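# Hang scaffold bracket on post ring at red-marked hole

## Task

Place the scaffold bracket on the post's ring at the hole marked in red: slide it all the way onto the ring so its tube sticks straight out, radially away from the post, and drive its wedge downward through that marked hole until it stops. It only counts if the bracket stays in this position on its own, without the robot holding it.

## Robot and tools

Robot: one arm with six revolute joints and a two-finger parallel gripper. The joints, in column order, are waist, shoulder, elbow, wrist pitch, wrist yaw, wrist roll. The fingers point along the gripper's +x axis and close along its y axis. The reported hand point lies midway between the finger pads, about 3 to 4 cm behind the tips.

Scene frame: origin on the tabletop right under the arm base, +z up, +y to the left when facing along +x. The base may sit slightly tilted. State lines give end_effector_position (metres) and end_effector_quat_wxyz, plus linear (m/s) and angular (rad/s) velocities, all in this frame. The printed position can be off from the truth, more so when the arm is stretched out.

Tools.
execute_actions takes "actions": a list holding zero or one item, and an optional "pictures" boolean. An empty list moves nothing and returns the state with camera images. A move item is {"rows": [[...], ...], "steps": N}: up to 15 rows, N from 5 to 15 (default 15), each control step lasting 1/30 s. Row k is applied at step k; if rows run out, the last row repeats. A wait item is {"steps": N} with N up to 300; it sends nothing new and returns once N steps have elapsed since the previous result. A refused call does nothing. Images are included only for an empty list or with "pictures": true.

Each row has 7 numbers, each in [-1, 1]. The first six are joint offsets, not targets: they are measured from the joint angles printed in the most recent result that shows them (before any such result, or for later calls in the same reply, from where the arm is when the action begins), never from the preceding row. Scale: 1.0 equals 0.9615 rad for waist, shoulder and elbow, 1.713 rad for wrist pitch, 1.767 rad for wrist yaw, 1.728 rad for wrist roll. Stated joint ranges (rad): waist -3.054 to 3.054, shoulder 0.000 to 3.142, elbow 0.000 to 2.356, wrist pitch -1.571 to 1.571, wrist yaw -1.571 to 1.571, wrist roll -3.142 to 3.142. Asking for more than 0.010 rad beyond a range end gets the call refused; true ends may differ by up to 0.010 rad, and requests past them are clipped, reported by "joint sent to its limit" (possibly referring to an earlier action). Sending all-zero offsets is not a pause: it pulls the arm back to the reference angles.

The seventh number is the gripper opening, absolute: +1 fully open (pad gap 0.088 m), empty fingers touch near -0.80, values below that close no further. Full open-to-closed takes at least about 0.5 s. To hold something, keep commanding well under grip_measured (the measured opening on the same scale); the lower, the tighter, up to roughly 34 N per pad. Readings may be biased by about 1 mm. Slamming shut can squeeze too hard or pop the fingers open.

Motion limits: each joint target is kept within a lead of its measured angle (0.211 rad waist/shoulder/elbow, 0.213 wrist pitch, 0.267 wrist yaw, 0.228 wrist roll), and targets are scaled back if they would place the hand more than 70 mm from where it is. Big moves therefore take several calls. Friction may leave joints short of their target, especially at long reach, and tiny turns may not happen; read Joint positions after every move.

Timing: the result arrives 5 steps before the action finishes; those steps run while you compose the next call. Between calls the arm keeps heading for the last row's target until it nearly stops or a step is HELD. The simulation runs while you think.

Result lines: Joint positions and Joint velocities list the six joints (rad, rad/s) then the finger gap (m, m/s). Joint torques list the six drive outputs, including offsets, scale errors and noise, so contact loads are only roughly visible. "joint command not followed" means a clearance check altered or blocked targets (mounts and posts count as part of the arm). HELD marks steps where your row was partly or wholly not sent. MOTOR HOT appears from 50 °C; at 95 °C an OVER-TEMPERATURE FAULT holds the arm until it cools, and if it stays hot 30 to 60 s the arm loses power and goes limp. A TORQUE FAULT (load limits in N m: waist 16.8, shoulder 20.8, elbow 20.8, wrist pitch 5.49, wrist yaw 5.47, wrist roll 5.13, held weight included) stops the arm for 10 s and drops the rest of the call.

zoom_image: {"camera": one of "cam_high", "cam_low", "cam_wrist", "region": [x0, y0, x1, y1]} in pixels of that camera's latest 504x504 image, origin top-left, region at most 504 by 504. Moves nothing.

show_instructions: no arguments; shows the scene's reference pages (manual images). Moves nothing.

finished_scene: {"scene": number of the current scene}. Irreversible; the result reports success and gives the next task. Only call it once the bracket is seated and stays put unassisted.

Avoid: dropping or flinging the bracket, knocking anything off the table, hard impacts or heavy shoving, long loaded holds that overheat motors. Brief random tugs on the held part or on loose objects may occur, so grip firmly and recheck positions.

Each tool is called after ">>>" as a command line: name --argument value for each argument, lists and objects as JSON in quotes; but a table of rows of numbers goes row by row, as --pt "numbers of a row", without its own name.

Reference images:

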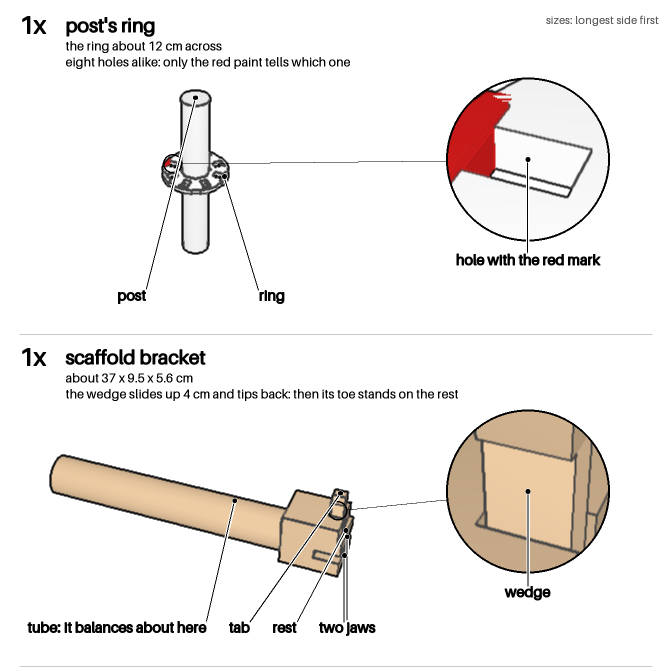

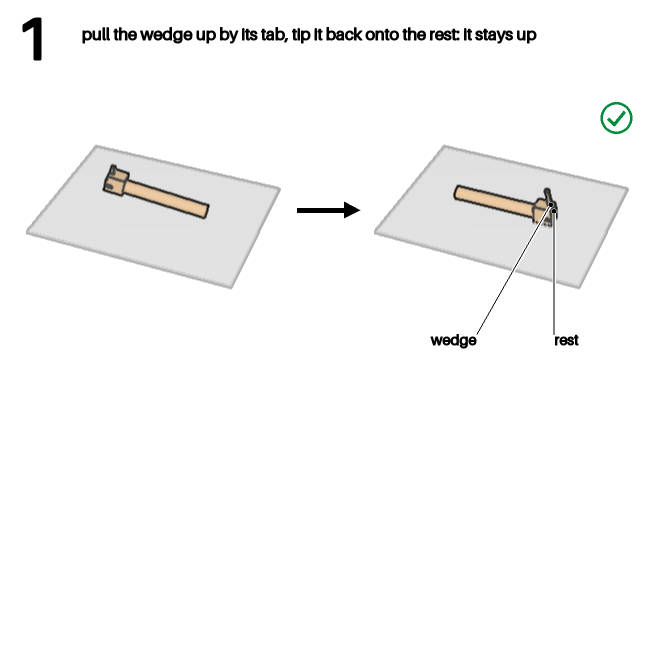

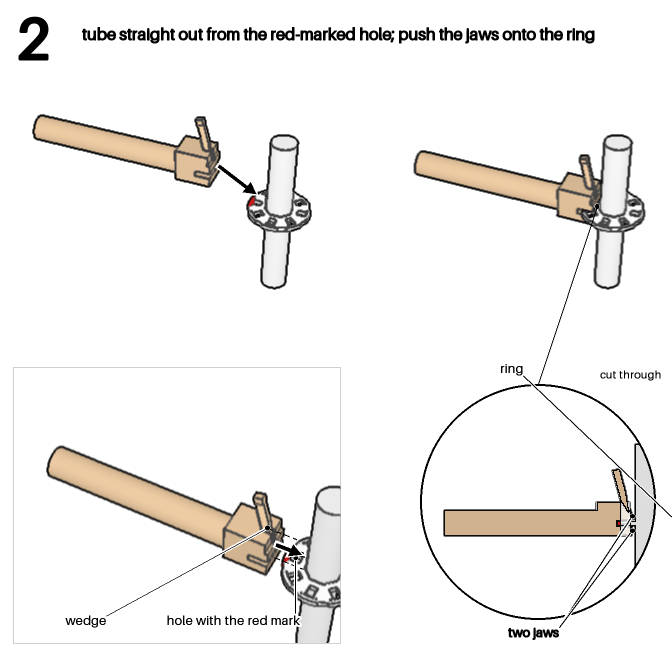

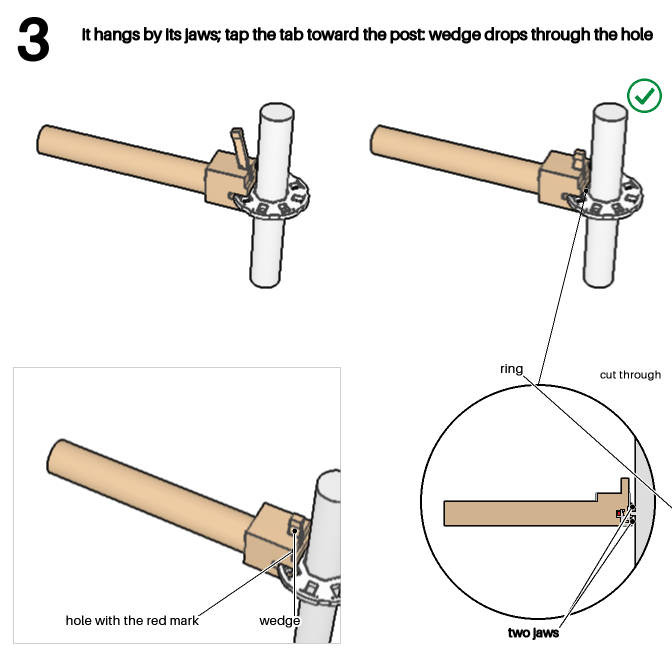

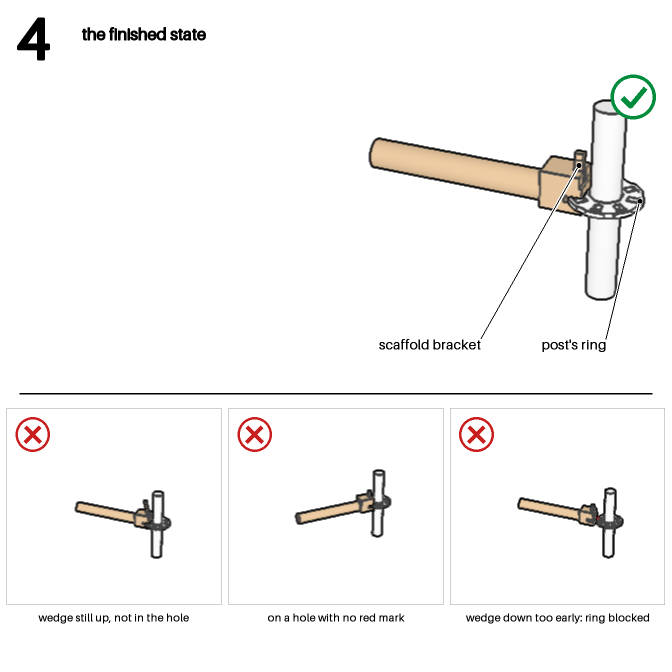

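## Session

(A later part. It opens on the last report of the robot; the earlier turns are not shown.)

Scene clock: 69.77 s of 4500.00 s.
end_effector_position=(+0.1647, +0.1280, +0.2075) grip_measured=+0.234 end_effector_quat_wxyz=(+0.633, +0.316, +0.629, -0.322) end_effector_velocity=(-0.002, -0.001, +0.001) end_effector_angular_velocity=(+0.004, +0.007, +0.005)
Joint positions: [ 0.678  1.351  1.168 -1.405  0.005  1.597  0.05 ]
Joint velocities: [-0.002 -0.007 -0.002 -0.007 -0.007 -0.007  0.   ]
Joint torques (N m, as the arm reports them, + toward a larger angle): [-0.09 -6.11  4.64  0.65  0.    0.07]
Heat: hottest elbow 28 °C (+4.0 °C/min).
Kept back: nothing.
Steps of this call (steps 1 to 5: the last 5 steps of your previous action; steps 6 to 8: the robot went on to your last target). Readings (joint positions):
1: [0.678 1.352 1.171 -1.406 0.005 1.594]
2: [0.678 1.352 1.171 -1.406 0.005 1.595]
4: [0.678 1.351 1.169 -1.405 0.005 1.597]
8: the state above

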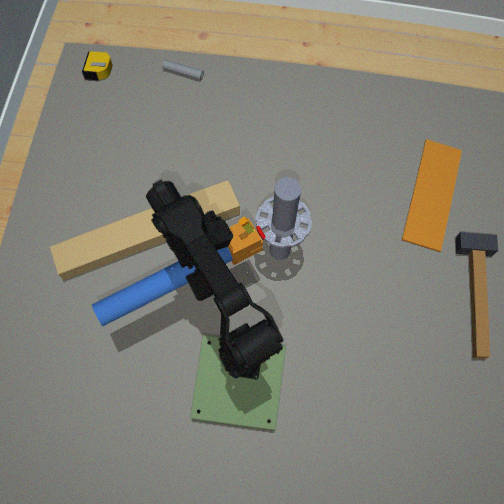

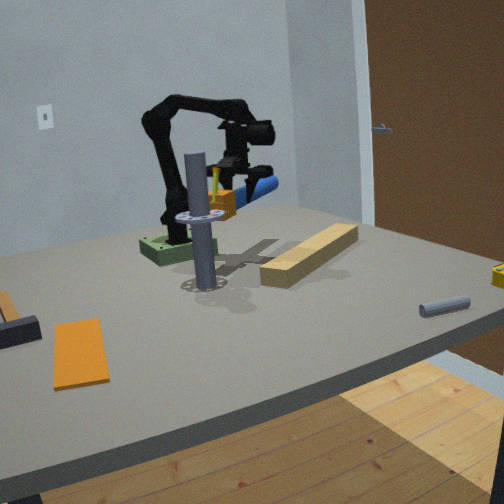

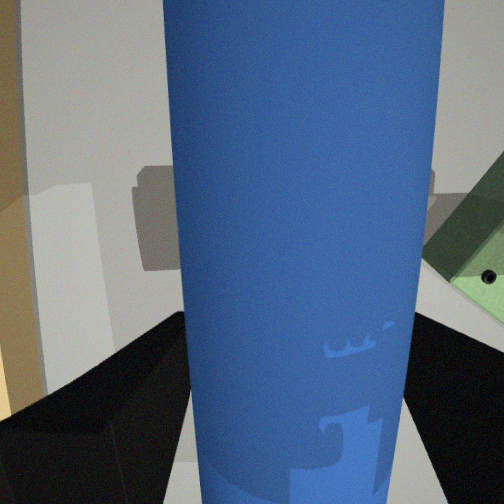

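>>> execute_actions --actions '[{"rows":[[-0.02,0,0.001,-0.001,0,-0.011,-0.4],[-0.04,0.001,0.002,-0.001,0,-0.022,-0.4],[-0.06,0.002,0.004,-0.002,0,-0.033,-0.4],[-0.08,0.003,0.006,-0.002,0,-0.044,-0.4],[-0.10,0.005,0.008,-0.002,0,-0.056,-0.4]],"steps":15}]'

>>> execute_actions --actions '[{"steps":8}]' --pictures true

>>> zoom_image --camera "cam_low" --region '[190, 170, 260, 240]'

>>> zoom_image --camera "cam_high" --region '[190, 160, 330, 300]'

Scene clock: 70.67 s of 4500.00 s.
end_effector_position=(+0.1681, +0.1215, +0.2077) grip_measured=+0.233 end_effector_quat_wxyz=(+0.622, +0.316, +0.645, -0.311) end_effector_velocity=(-0.004, -0.003, +0.000) end_effector_angular_velocity=(+0.033, +0.046, +0.043)
Joint positions: [ 0.615  1.351  1.168 -1.41  -0.035  1.516  0.05 ]
Joint velocities: [-0.037 -0.002 -0.002 -0.022 -0.051 -0.081  0.   ]
Joint torques (N m, as the arm reports them, + toward a larger angle): [-3.   -4.    5.32  0.67  1.73 -0.29]
Heat: hottest elbow 28 °C (+4.0 °C/min).
Steps of this call (steps 1 to 15: the robot went on to your last target; steps 16 to 17: nothing new was sent; steps 18 to 27: the first 10 steps of this action). Readings (joint positions):
18: [0.677 1.350 1.168 -1.405 0.005 1.596]
19: [0.671 1.350 1.168 -1.404 0.004 1.588]
21: [0.648 1.351 1.168 -1.404 0.003 1.562]
25: [0.619 1.351 1.168 -1.409 -0.032 1.523]
27: the state above

Scene clock: 70.93 s of 4500.00 s.
end_effector_position=(+0.1678, +0.1211, +0.2077) grip_measured=+0.233 end_effector_quat_wxyz=(+0.621, +0.315, +0.647, -0.310) end_effector_velocity=(-0.002, -0.001, -0.000) end_effector_angular_velocity=(+0.003, +0.010, +0.019)
Joint positions: [ 0.612  1.351  1.168 -1.412 -0.039  1.51   0.05 ]
Joint velocities: [-0.002 -0.002 -0.002 -0.007 -0.007 -0.022  0.   ]
Joint torques (N m, as the arm reports them, + toward a larger angle): [-3.12 -3.95  5.3   0.75  1.81 -0.33]
Heat: hottest elbow 28 °C (+4.0 °C/min).
Kept back: nothing.
Steps of this call (steps 1 to 5: the last 5 steps of your previous action; steps 6 to 8: the robot went on to your last target). Readings (joint positions):
1: [0.614 1.351 1.168 -1.411 -0.036 1.515]
2: [0.614 1.351 1.168 -1.411 -0.037 1.513]
4: [0.613 1.351 1.168 -1.412 -0.038 1.511]
8: the state above

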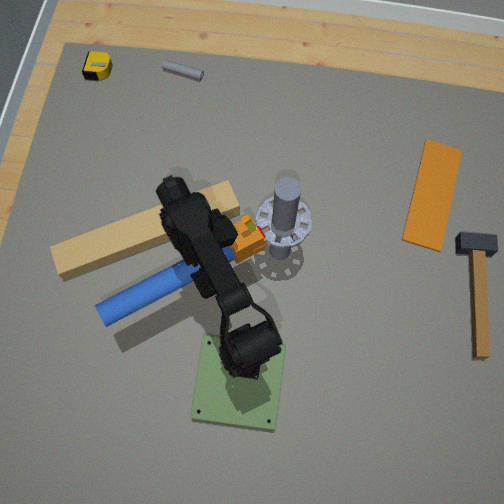

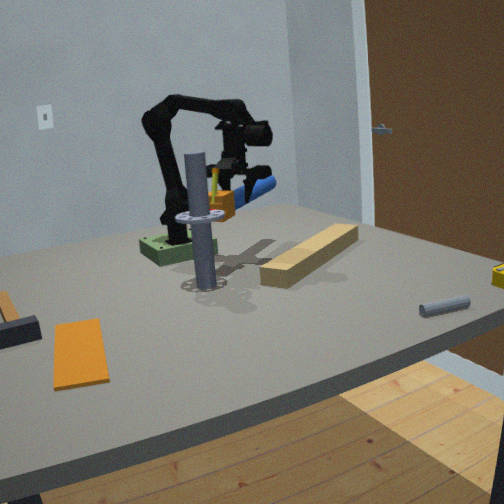

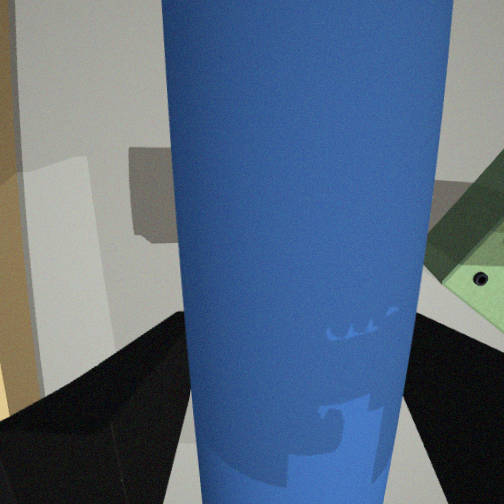

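Region (190, 170, 260, 240) of cam_low's 504x504 image, scaled by 7.200, with more detail than that image has.

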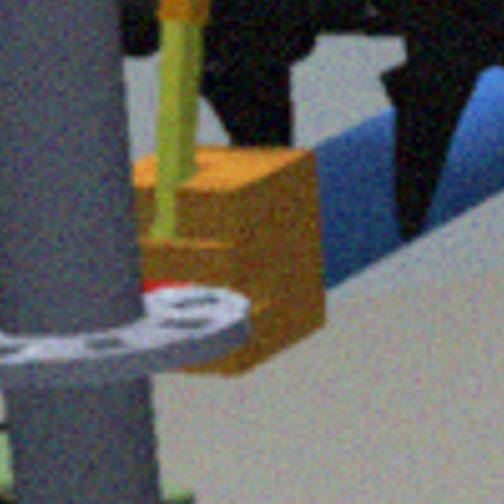

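Region (190, 160, 330, 300) of cam_high's 504x504 image, scaled by 3.600, with more detail than that image has.

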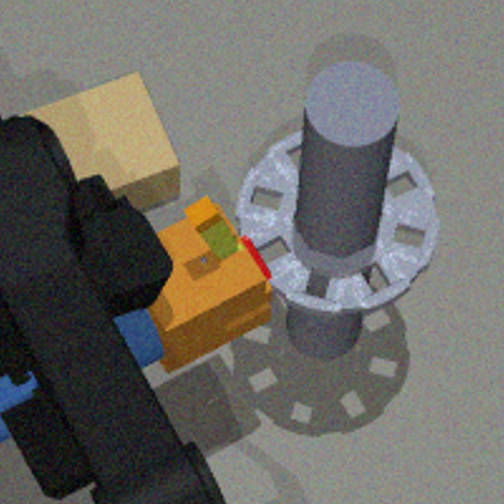

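>>> execute_actions --actions '[{"rows":[[0.01,0,0,0,0.012,0.012,-0.4],[0.02,0,0,0,0.025,0.024,-0.4],[0.022,0,0,0.004,0.025,0.024,-0.4],[0.022,0,0.006,0,0.025,0.024,-0.4],[0.022,0.001,0.012,-0.006,0.025,0.024,-0.4],[0.022,0.001,0.018,-0.010,0.025,0.024,-0.4],[0.022,0.001,0.024,-0.013,0.025,0.024,-0.4]],"steps":15}]'

>>> execute_actions --actions '[{"steps":8}]' --pictures true

>>> zoom_image --camera "cam_low" --region '[190, 170, 260, 240]'

Scene clock: 71.93 s of 4500.00 s.
end_effector_position=(+0.1659, +0.1188, +0.2074) grip_measured=+0.233 end_effector_quat_wxyz=(+0.627, +0.309, +0.637, -0.326) end_effector_velocity=(-0.006, -0.007, +0.004) end_effector_angular_velocity=(-0.027, +0.026, -0.015)
Joint positions: [ 0.633  1.354  1.169 -1.427 -0.004  1.547  0.05 ]
Joint velocities: [-0.007 -0.002  0.012 -0.051  0.007  0.007 -0.   ]
Joint torques (N m, as the arm reports them, + toward a larger angle): [-0.05 -4.64  6.39  0.21  0.37  0.08]
Heat: hottest elbow 28 °C (+4.0 °C/min).
Steps of this call (steps 1 to 15: the robot went on to your last target; steps 16 to 20: nothing new was sent; steps 21 to 30: the first 10 steps of this action). Readings (joint positions):
21: [0.612 1.351 1.168 -1.412 -0.038 1.510]
22: [0.617 1.352 1.168 -1.411 -0.032 1.516]
24: [0.628 1.354 1.167 -1.410 -0.020 1.532]
28: [0.633 1.354 1.168 -1.421 -0.005 1.545]
30: the state above

Scene clock: 72.20 s of 4500.00 s.
end_effector_position=(+0.1659, +0.1188, +0.2077) grip_measured=+0.233 end_effector_quat_wxyz=(+0.627, +0.309, +0.637, -0.326) end_effector_velocity=(-0.001, -0.001, +0.001) end_effector_angular_velocity=(+0.005, +0.006, -0.000)
Joint positions: [ 0.633  1.354  1.171 -1.429 -0.004  1.548  0.05 ]
Joint velocities: [-0.007 -0.002  0.002 -0.007 -0.007 -0.007 -0.   ]
Joint torques (N m, as the arm reports them, + toward a larger angle): [ 0.   -4.73  6.46  0.03  0.39  0.12]
Heat: hottest elbow 28 °C (+4.1 °C/min).
Kept back: nothing.
Steps of this call (steps 1 to 5: the last 5 steps of your previous action; steps 6 to 8: the robot went on to your last target). Readings (joint positions):
1: [0.633 1.354 1.169 -1.427 -0.004 1.548]
2: [0.633 1.354 1.170 -1.427 -0.004 1.548]
4: [0.633 1.354 1.170 -1.428 -0.004 1.548]
8: the state above

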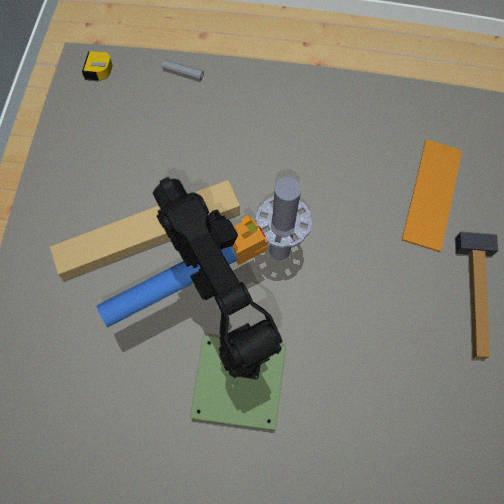

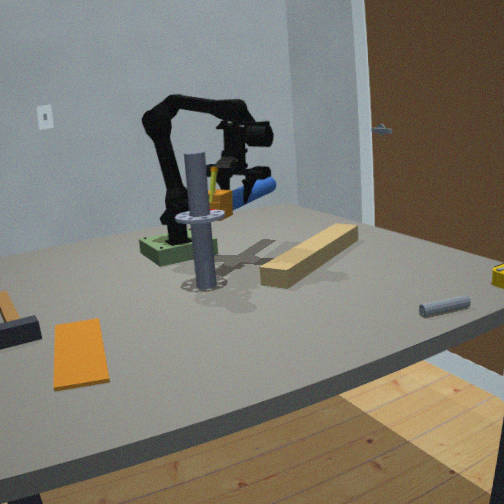

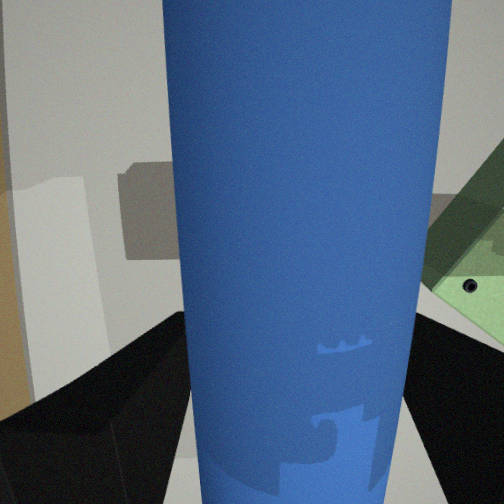

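Region (190, 170, 260, 240) of cam_low's 504x504 image, scaled by 7.200, with more detail than that image has.

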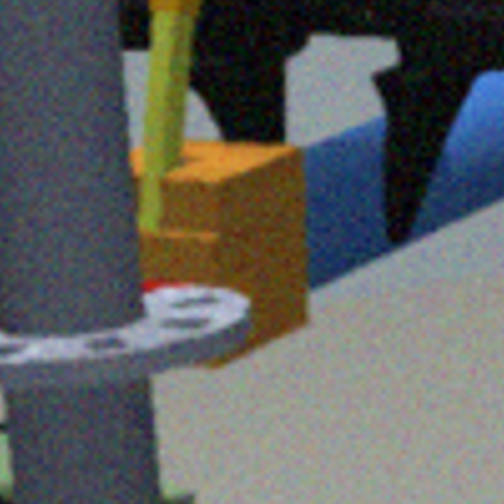

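>>> execute_actions --actions '[{"rows":[[0,0,0.01,0.004,0,0,-0.4],[0,0,0.02,0.008,0,0,-0.4],[0,0,0.028,0.011,0,0,-0.4]],"steps":15}]'

>>> execute_actions --actions '[{"steps":8}]' --pictures true

>>> zoom_image --camera "cam_low" --region '[190, 170, 260, 240]'

>>> zoom_image --camera "cam_high" --region '[190, 160, 330, 300]'

Scene clock: 72.83 s of 4500.00 s.
end_effector_position=(+0.1694, +0.1219, +0.2094) grip_measured=+0.233 end_effector_quat_wxyz=(+0.629, +0.317, +0.634, -0.320) end_effector_velocity=(+0.001, +0.002, +0.001) end_effector_angular_velocity=(+0.013, -0.006, +0.005)
Joint positions: [ 0.633  1.355  1.178 -1.414 -0.008  1.55   0.05 ]
Joint velocities: [-0.002 -0.002  0.002  0.007 -0.007 -0.007 -0.   ]
Joint torques (N m, as the arm reports them, + toward a larger angle): [-0.06 -4.57  6.3   0.68  0.18 -0.09]
Heat: hottest elbow 28 °C (+4.0 °C/min).
Steps of this call (steps 1 to 9: the robot went on to your last target; steps 10 to 19: the first 10 steps of this action). Readings (joint positions):
10: [0.633 1.355 1.171 -1.429 -0.004 1.548]
11: [0.633 1.355 1.171 -1.429 -0.004 1.548]
13: [0.633 1.355 1.173 -1.423 -0.005 1.549]
17: [0.633 1.355 1.178 -1.415 -0.008 1.550]
19: the state above

Scene clock: 73.10 s of 4500.00 s.
end_effector_position=(+0.1697, +0.1223, +0.2096) grip_measured=+0.233 end_effector_quat_wxyz=(+0.629, +0.318, +0.634, -0.319) end_effector_velocity=(-0.002, +0.001, +0.001) end_effector_angular_velocity=(+0.005, +0.006, +0.024)
Joint positions: [ 0.633  1.355  1.179 -1.413 -0.009  1.55   0.05 ]
Joint velocities: [ 0.002 -0.002  0.002 -0.007 -0.007 -0.022  0.   ]
Joint torques (N m, as the arm reports them, + toward a larger angle): [-0.06 -4.67  6.31  0.66  0.2  -0.08]
Heat: hottest elbow 28 °C (+3.0 °C/min).
Kept back: nothing.
Steps of this call (steps 1 to 5: the last 5 steps of your previous action; steps 6 to 8: the robot went on to your last target). Readings (joint positions):
1: [0.633 1.355 1.179 -1.413 -0.008 1.550]
2: [0.633 1.355 1.179 -1.413 -0.009 1.550]
4: [0.633 1.355 1.179 -1.413 -0.009 1.550]
8: the state above

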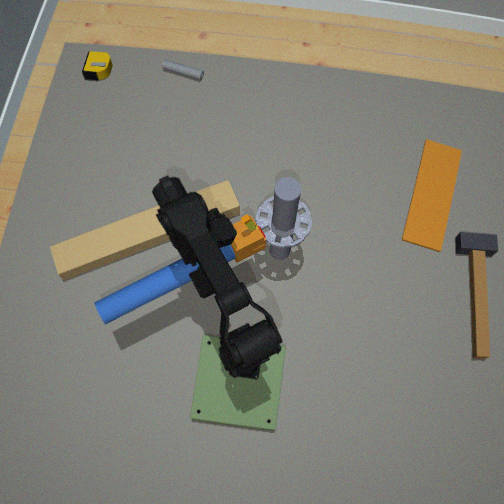

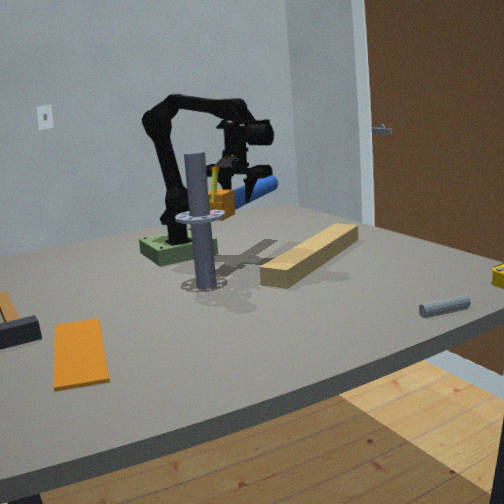

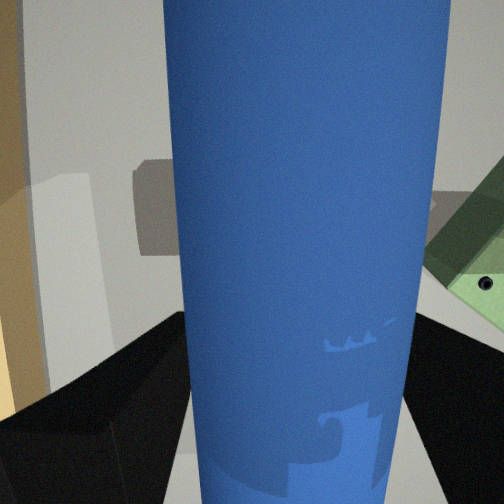

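Region (190, 170, 260, 240) of cam_low's 504x504 image, scaled by 7.200, with more detail than that image has.

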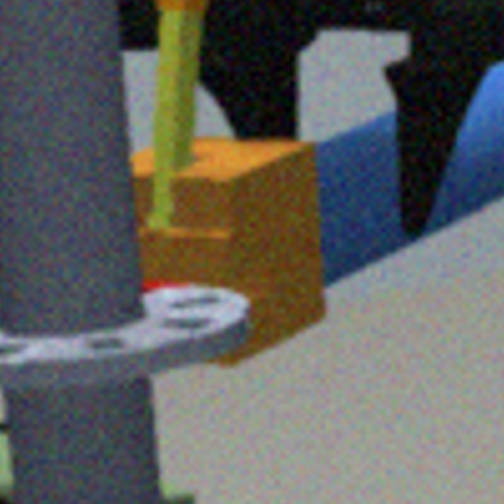

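Region (190, 160, 330, 300) of cam_high's 504x504 image, scaled by 3.600, with more detail than that image has.

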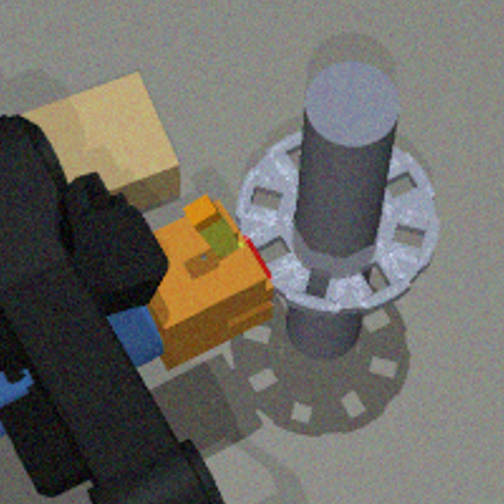

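>>> execute_actions --actions '[{"rows":[[-0.01,0,0,0,0,-0.006,-0.4],[-0.02,0,0,0,0,-0.011,-0.4],[-0.03,0,0,0,0,-0.017,-0.4],[-0.04,0,0,0,0,-0.022,-0.4],[-0.05,0,0,0,0,-0.028,-0.4]],"steps":15}]'

>>> execute_actions --actions '[{"steps":8}]' --pictures true

>>> zoom_image --camera "cam_low" --region '[190, 170, 260, 240]'

>>> zoom_image --camera "cam_high" --region '[190, 160, 330, 300]'

Scene clock: 73.70 s of 4500.00 s.
end_effector_position=(+0.1748, +0.1152, +0.2097) grip_measured=+0.233 end_effector_quat_wxyz=(+0.628, +0.319, +0.635, -0.319) end_effector_velocity=(-0.001, -0.008, -0.000) end_effector_angular_velocity=(-0.005, +0.022, +0.019)
Joint positions: [ 0.59   1.355  1.179 -1.413 -0.011  1.508  0.05 ]
Joint velocities: [-0.032 -0.002 -0.002 -0.022 -0.007 -0.051 -0.   ]
Joint torques (N m, as the arm reports them, + toward a larger angle): [-0.24 -4.52  4.63  0.46  0.08 -0.1 ]
Heat: hottest elbow 28 °C (+3.0 °C/min).
Steps of this call (steps 1 to 8: the robot went on to your last target; steps 9 to 18: the first 10 steps of this action). Readings (joint positions):
9: [0.632 1.355 1.179 -1.413 -0.009 1.549]
10: [0.630 1.355 1.179 -1.413 -0.010 1.545]
12: [0.619 1.355 1.179 -1.413 -0.010 1.532]
16: [0.593 1.355 1.179 -1.413 -0.010 1.512]
18: the state above

Scene clock: 73.97 s of 4500.00 s.
end_effector_position=(+0.1750, +0.1148, +0.2097) grip_measured=+0.233 end_effector_quat_wxyz=(+0.628, +0.318, +0.635, -0.318) end_effector_velocity=(-0.004, -0.004, -0.000) end_effector_angular_velocity=(-0.018, +0.014, +0.020)
Joint positions: [ 0.588  1.355  1.179 -1.413 -0.01   1.504  0.05 ]
Joint velocities: [-0.002 -0.002 -0.002 -0.022  0.007 -0.022  0.   ]
Joint torques (N m, as the arm reports them, + toward a larger angle): [-0.4  -4.61  4.61  0.46  0.05 -0.07]
Heat: hottest elbow 28 °C (+3.0 °C/min).
Kept back: nothing.
Steps of this call (steps 1 to 5: the last 5 steps of your previous action; steps 6 to 8: the robot went on to your last target). Readings (joint positions):
1: [0.590 1.355 1.179 -1.413 -0.011 1.507]
2: [0.589 1.355 1.179 -1.413 -0.010 1.506]
4: [0.588 1.355 1.179 -1.413 -0.010 1.505]
8: the state above

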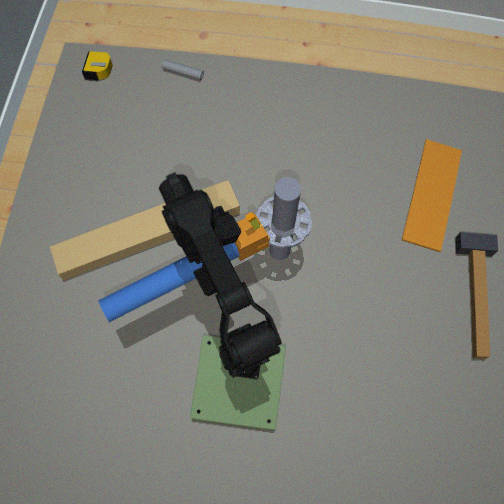

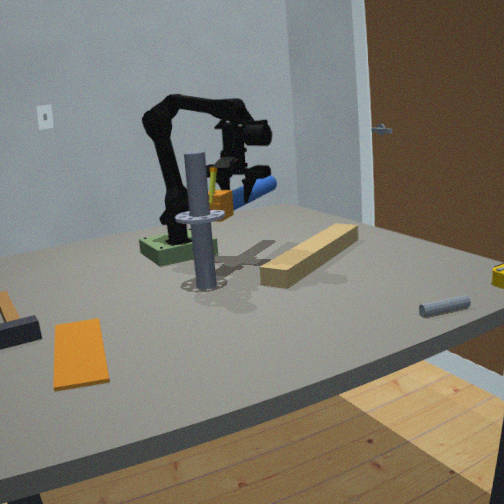

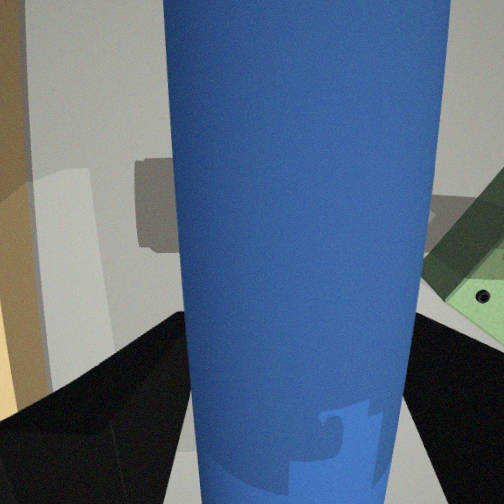

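Region (190, 170, 260, 240) of cam_low's 504x504 image, scaled by 7.200, with more detail than that image has.

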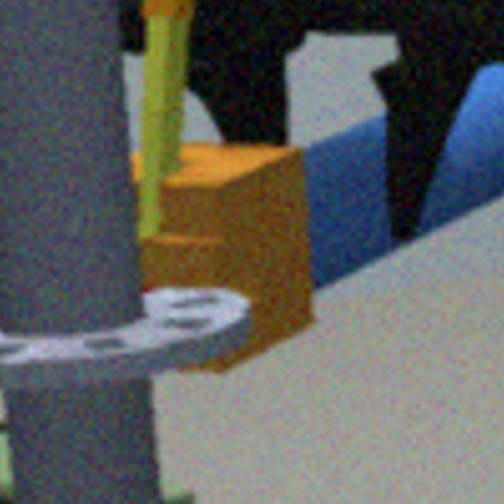

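Region (190, 160, 330, 300) of cam_high's 504x504 image, scaled by 3.600, with more detail than that image has.

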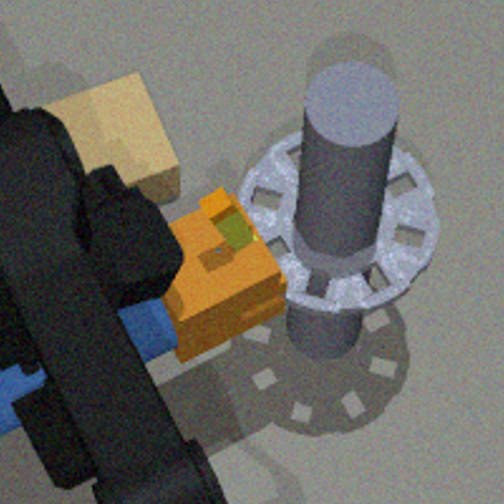

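>>> execute_actions --actions '[{"rows":[[-0.015,0.001,0.001,0,0,-0.008,-0.4],[-0.03,0.003,0.003,0,0,-0.016,-0.4],[-0.045,0.005,0.005,0,0,-0.024,-0.4],[-0.06,0.007,0.007,0,0,-0.032,-0.4],[-0.075,0.009,0.009,0,0,-0.04,-0.4],[-0.09,0.011,0.011,0,0,-0.048,-0.4],[-0.105,0.013,0.013,0,0,-0.056,-0.4],[-0.12,0.014,0.014,0,0,-0.063,-0.4]],"steps":15}]'

>>> execute_actions --actions '[{"steps":8}]' --pictures true

>>> zoom_image --camera "cam_low" --region '[190, 170, 260, 240]'

>>> zoom_image --camera "cam_high" --region '[190, 160, 330, 300]'

Scene clock: 74.80 s of 4500.00 s.
end_effector_position=(+0.1855, +0.0999, +0.2082) grip_measured=+0.233 end_effector_quat_wxyz=(+0.625, +0.319, +0.638, -0.317) end_effector_velocity=(+0.022, -0.041, -0.008) end_effector_angular_velocity=(-0.012, +0.048, -0.025)
Joint positions: [ 0.497  1.363  1.179 -1.408 -0.018  1.413  0.05 ]
Joint velocities: [-0.222  0.042 -0.002 -0.007 -0.007 -0.198 -0.   ]
Joint torques (N m, as the arm reports them, + toward a larger angle): [-0.49 -4.22  5.79  0.16  0.28 -0.05]
Heat: hottest elbow 28 °C (+3.0 °C/min).
Steps of this call (steps 1 to 15: the robot went on to your last target; steps 16 to 25: the first 10 steps of this action). Readings (joint positions):
16: [0.587 1.355 1.179 -1.412 -0.010 1.502]
17: [0.583 1.355 1.179 -1.412 -0.011 1.496]
19: [0.566 1.356 1.179 -1.412 -0.013 1.478]
23: [0.517 1.360 1.179 -1.409 -0.019 1.430]
25: the state above

Scene clock: 75.07 s of 4500.00 s.
end_effector_position=(+0.1867, +0.0979, +0.2079) grip_measured=+0.233 end_effector_quat_wxyz=(+0.624, +0.319, +0.639, -0.317) end_effector_velocity=(-0.005, +0.000, +0.001) end_effector_angular_velocity=(+0.012, +0.025, +0.019)
Joint positions: [ 0.485  1.365  1.179 -1.408 -0.02   1.401  0.05 ]
Joint velocities: [-0.002 -0.002  0.002 -0.022 -0.022 -0.022 -0.   ]
Joint torques (N m, as the arm reports them, + toward a larger angle): [-1.2  -4.19  5.83  0.21  0.37 -0.18]
Heat: hottest elbow 28 °C (+3.0 °C/min).
Kept back: nothing.
Steps of this call (steps 1 to 5: the last 5 steps of your previous action; steps 6 to 8: the robot went on to your last target). Readings (joint positions):
1: [0.491 1.364 1.179 -1.408 -0.018 1.408]
2: [0.488 1.364 1.179 -1.408 -0.019 1.405]
4: [0.485 1.365 1.179 -1.408 -0.019 1.402]
8: the state above

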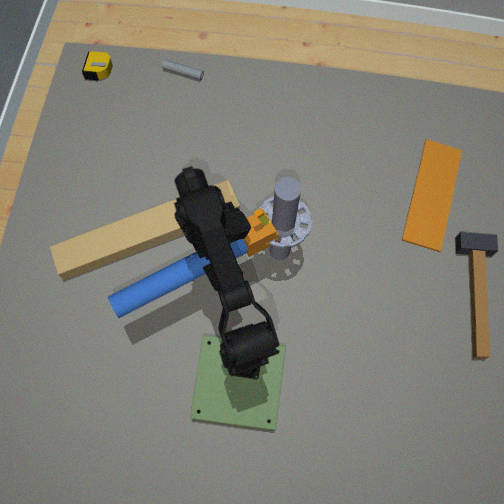

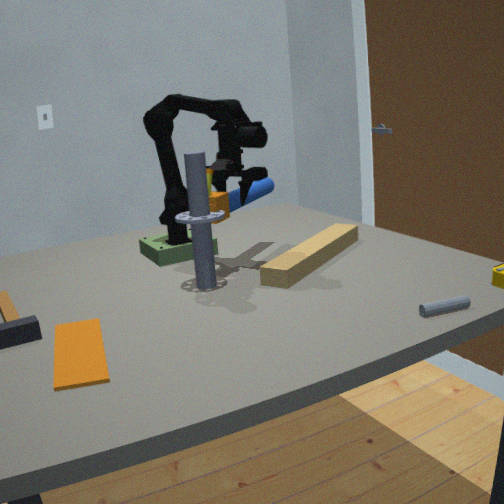

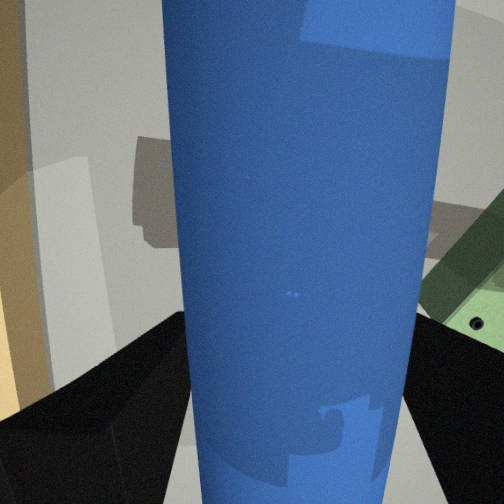

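Region (190, 170, 260, 240) of cam_low's 504x504 image, scaled by 7.200, with more detail than that image has.

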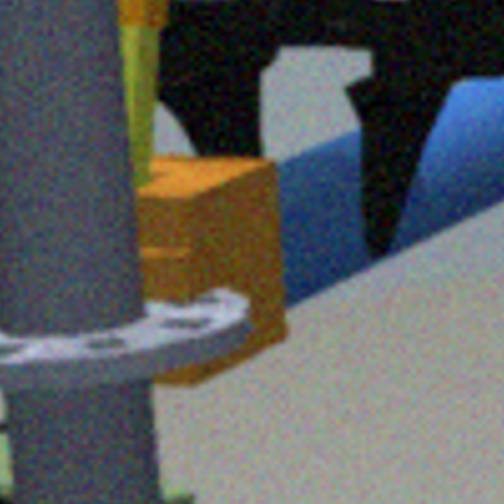

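Region (190, 160, 330, 300) of cam_high's 504x504 image, scaled by 3.600, with more detail than that image has.

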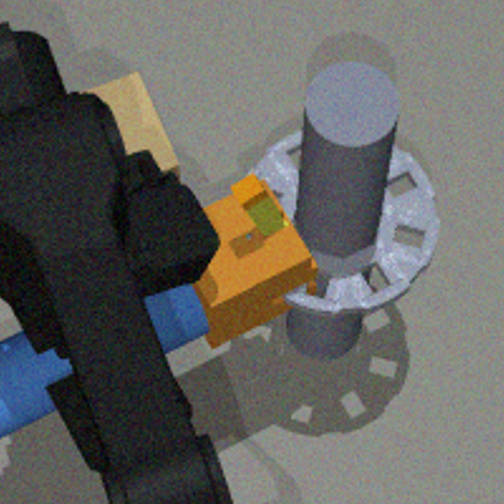

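>>> execute_actions --actions '[{"rows":[[0,0,0,0,0,0,0.3],[0,0,0,0,0,0,0.6],[0,0,0,0,0,0,1]],"steps":15}]'

Scene clock: 76.10 s of 4500.00 s.
end_effector_position=(+0.1866, +0.0978, +0.2079) grip_measured=+0.764 end_effector_quat_wxyz=(+0.624, +0.319, +0.639, -0.317) end_effector_velocity=(+0.001, +0.001, -0.001) end_effector_angular_velocity=(+0.008, +0.001, +0.019)
Joint positions: [ 0.484  1.365  1.179 -1.409 -0.021  1.4    0.076]
Joint velocities: [-0.002  0.002 -0.002  0.007 -0.007 -0.022  0.175]
Joint torques (N m, as the arm reports them, + toward a larger angle): [-0.01 -4.61  4.65  0.48  0.02  0.02]
Heat: hottest elbow 28 °C (+3.0 °C/min).
Steps of this call (steps 1 to 21: the robot went on to your last target; steps 22 to 31: the first 10 steps of this action). Readings (joint positions):
22: [0.484 1.365 1.179 -1.409 -0.021 1.400]
23: [0.484 1.365 1.179 -1.409 -0.021 1.400]
25: [0.484 1.365 1.179 -1.409 -0.021 1.400]
29: [0.484 1.365 1.179 -1.409 -0.021 1.400]
31: the state above

>>> execute_actions --actions '[{"rows":[[0,0.01,0.03,-0.008,0,0,1],[0,0.02,0.065,-0.017,0,0,1],[0,0.03,0.10,-0.027,0,0,1],[0,0.04,0.14,-0.037,0,0,1],[0,0.05,0.18,-0.048,0,0,1],[0,0.055,0.22,-0.058,0,0,1],[0,0.06,0.26,-0.068,0.005,0,0.8],[-0.03,0.055,0.28,-0.068,0.01,-0.02,0.5],[-0.07,0.04,0.295,-0.065,0.012,-0.04,0.2],[-0.12,0.02,0.30,-0.06,0.012,-0.07,-0.1],[-0.18,0.0,0.30,-0.055,0.012,-0.10,-0.4],[-0.24,-0.02,0.30,-0.05,0.012,-0.14,-0.7],[-0.30,-0.035,0.30,-0.048,0.012,-0.17,-0.9],[-0.34,-0.045,0.30,-0.048,0.012,-0.19,-1],[-0.36,-0.045,0.30,-0.048,0.012,-0.20,-1]],"steps":15}]'

>>> execute_actions --actions '[{"steps":15}]' --pictures true

>>> zoom_image --camera "cam_low" --region '[160, 130, 300, 250]'

>>> zoom_image --camera "cam_high" --region '[190, 150, 330, 290]'

Scene clock: 78.17 s of 4500.00 s.
end_effector_position=(+0.2119, +0.1013, +0.2583) grip_measured=+0.625 end_effector_quat_wxyz=(+0.649, +0.340, +0.618, -0.285) end_effector_velocity=(+0.153, -0.137, +0.190) end_effector_angular_velocity=(+0.179, -0.725, +0.073)
Joint positions: [ 0.453  1.405  1.411 -1.501 -0.015  1.353  0.07 ]
Joint velocities: [-0.745 -0.115  0.628 -0.022  0.081 -0.828 -0.184]
Joint torques (N m, as the arm reports them, + toward a larger angle): [-1.83 -5.95  4.71  0.29  0.31 -0.07]
Heat: hottest elbow 28 °C (+3.0 °C/min).
Steps of this call (steps 1 to 5: the last 5 steps of your previous action; steps 6 to 15: the robot went on to your last target; steps 16 to 52: nothing new was sent; steps 53 to 62: the first 10 steps of this action). Readings (joint positions):
53: [0.484 1.365 1.181 -1.410 -0.021 1.400]
54: [0.484 1.368 1.190 -1.418 -0.021 1.400]
56: [0.484 1.380 1.229 -1.440 -0.021 1.400]
60: [0.482 1.406 1.359 -1.492 -0.020 1.394]
62: the state above

Scene clock: 78.67 s of 4500.00 s.
end_effector_position=(+0.2319, +0.0285, +0.2897) grip_measured=-0.785 end_effector_quat_wxyz=(+0.693, +0.362, +0.562, -0.271) end_effector_velocity=(-0.005, -0.004, -0.001) end_effector_angular_velocity=(+0.007, +0.023, +0.028)
Joint positions: [ 0.143  1.326  1.462 -1.494  0.001  1.06   0.001]
Joint velocities: [-0.027 -0.002 -0.002 -0.022 -0.022 -0.051 -0.   ]
Joint torques (N m, as the arm reports them, + toward a larger angle): [-0.33 -4.87  5.15  1.14 -0.05 -0.09]
Heat: hottest elbow 28 °C (+3.0 °C/min).
Kept back: nothing.
Steps of this call (steps 1 to 5: the last 5 steps of your previous action; steps 6 to 15: the robot went on to your last target). Readings (joint positions):
1: [0.422 1.399 1.428 -1.501 -0.013 1.320]
2: [0.381 1.389 1.439 -1.501 -0.011 1.278]
4: [0.284 1.364 1.449 -1.498 -0.005 1.189]
8: [0.165 1.330 1.461 -1.496 0.001 1.092]
15: the state above

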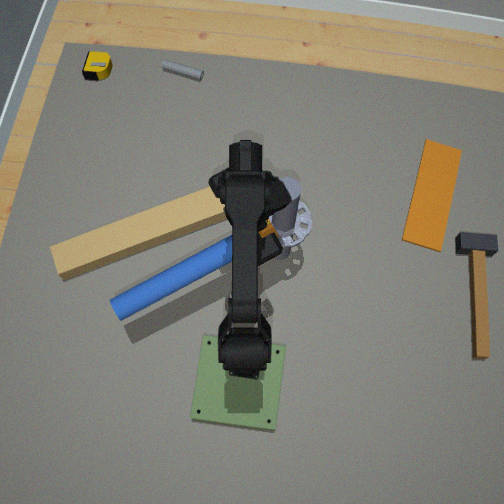

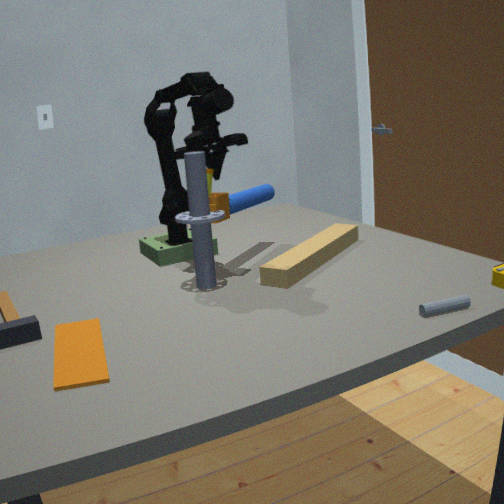

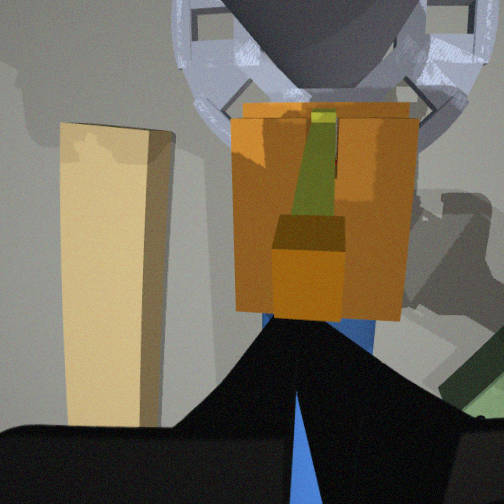

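Region (160, 130, 300, 250) of cam_low's 504x504 image, scaled by 3.600, with more detail than that image has; it fills the top 432 rows of this view, and the rest is white.

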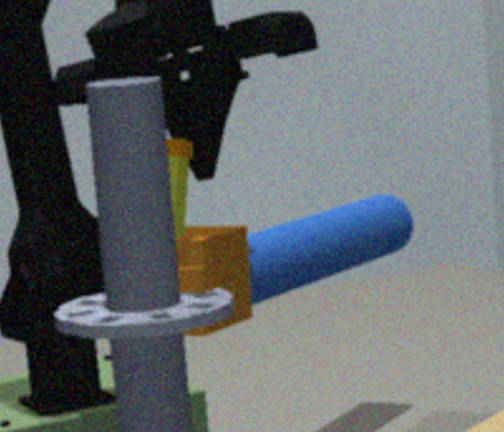

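Region (190, 150, 330, 290) of cam_high's 504x504 image, scaled by 3.600, with more detail than that image has.

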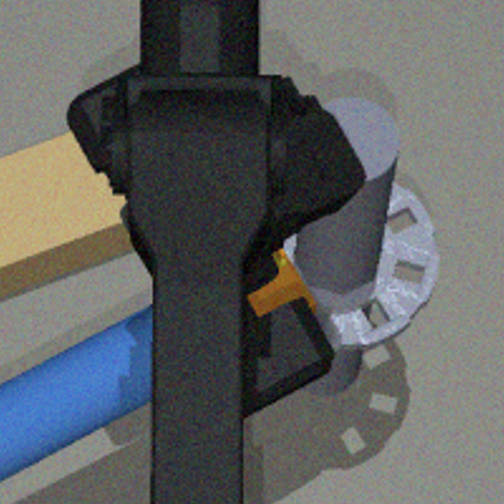

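>>> execute_actions --actions '[{"rows":[[-0.017,0.008,0.006,0.001,0,-0.009,-1],[-0.034,0.016,0.012,0.002,0,-0.019,-1],[-0.051,0.024,0.018,0.004,0,-0.028,-1],[-0.068,0.032,0.024,0.005,0,-0.038,-1],[-0.085,0.04,0.03,0.006,0,-0.047,-1],[-0.102,0.048,0.036,0.007,0,-0.057,-1],[-0.119,0.056,0.042,0.008,0,-0.066,-1],[-0.136,0.064,0.048,0.01,0,-0.076,-1],[-0.153,0.072,0.054,0.011,0,-0.085,-1],[-0.17,0.08,0.06,0.012,0,-0.094,-1]],"steps":15}]'

>>> execute_actions --actions '[{"steps":12}]' --pictures true

>>> zoom_image --camera "cam_low" --region '[160, 130, 300, 250]'

Scene clock: 79.83 s of 4500.00 s.
end_effector_position=(+0.2459, +0.0041, +0.2888) grip_measured=-0.785 end_effector_quat_wxyz=(+0.694, +0.356, +0.563, -0.273) end_effector_velocity=(+0.028, -0.051, -0.036) end_effector_angular_velocity=(+0.109, +0.207, +0.163)
Joint positions: [ 0.03   1.374  1.496 -1.487 -0.013  0.942  0.001]
Joint velocities: [-0.335  0.222  0.061 -0.051 -0.212 -0.462 -0.   ]
Joint torques (N m, as the arm reports them, + toward a larger angle): [-1.61 -3.8   6.07  1.62  0.79 -0.11]
Heat: hottest elbow 28 °C (+3.0 °C/min).
Steps of this call (steps 1 to 15: the robot went on to your last target; steps 16 to 25: nothing new was sent; steps 26 to 35: the first 10 steps of this action). Readings (joint positions):
26: [0.140 1.326 1.462 -1.493 0.001 1.054]
27: [0.136 1.326 1.463 -1.493 0.001 1.048]
29: [0.116 1.332 1.468 -1.493 0.001 1.028]
33: [0.059 1.358 1.488 -1.485 -0.002 0.972]
35: the state above

Scene clock: 80.23 s of 4500.00 s.
end_effector_position=(+0.2501, -0.0023, +0.2873) grip_measured=-0.785 end_effector_quat_wxyz=(+0.694, +0.351, +0.567, -0.271) end_effector_velocity=(+0.000, +0.000, -0.001) end_effector_angular_velocity=(+0.003, -0.003, +0.021)
Joint positions: [ 0.     1.393  1.506 -1.485 -0.021  0.902  0.001]
Joint velocities: [-0.002 -0.002 -0.007  0.007 -0.007 -0.022  0.   ]
Joint torques (N m, as the arm reports them, + toward a larger angle): [-2.04 -3.81  5.94  1.8   0.89 -0.08]
Heat: hottest elbow 28 °C (+2.0 °C/min).
Kept back: nothing.
Steps of this call (steps 1 to 5: the last 5 steps of your previous action; steps 6 to 12: the robot went on to your last target). Readings (joint positions):
1: [0.020 1.381 1.497 -1.487 -0.016 0.930]
2: [0.013 1.386 1.500 -1.485 -0.018 0.921]
4: [0.005 1.392 1.502 -1.485 -0.021 0.911]
8: [0.001 1.393 1.505 -1.485 -0.021 0.903]
12: the state above

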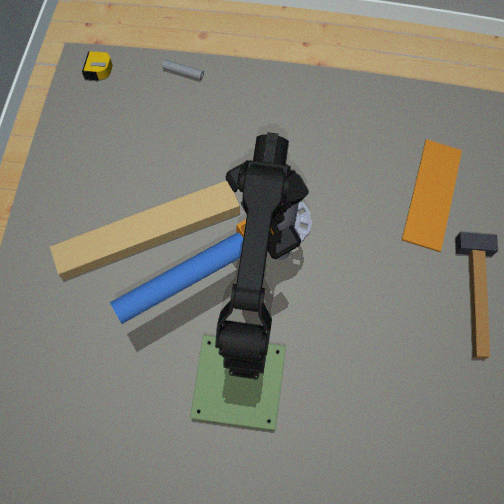

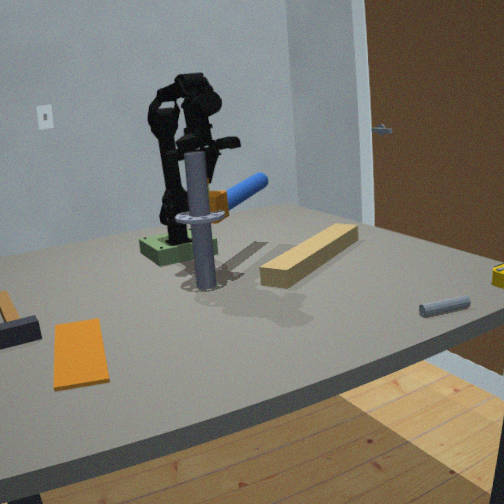

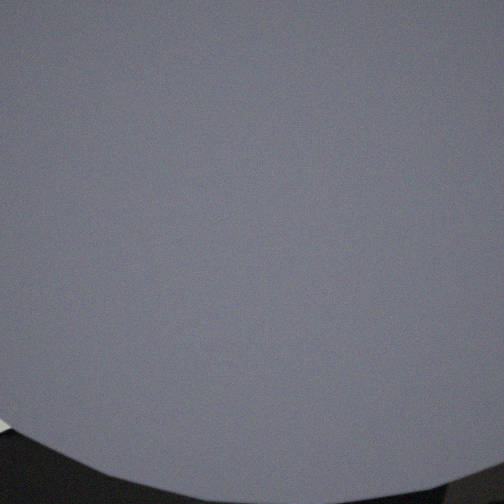

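Region (160, 130, 300, 250) of cam_low's 504x504 image, scaled by 3.600, with more detail than that image has; it fills the top 432 rows of this view, and the rest is white.

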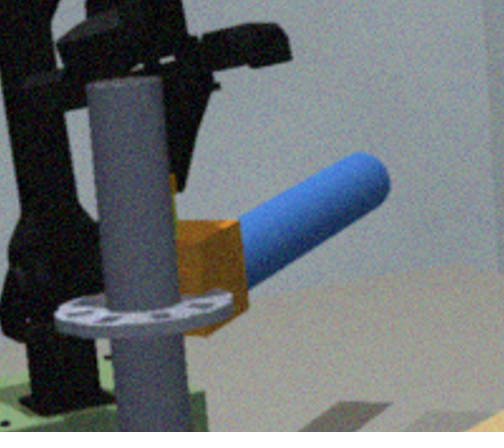

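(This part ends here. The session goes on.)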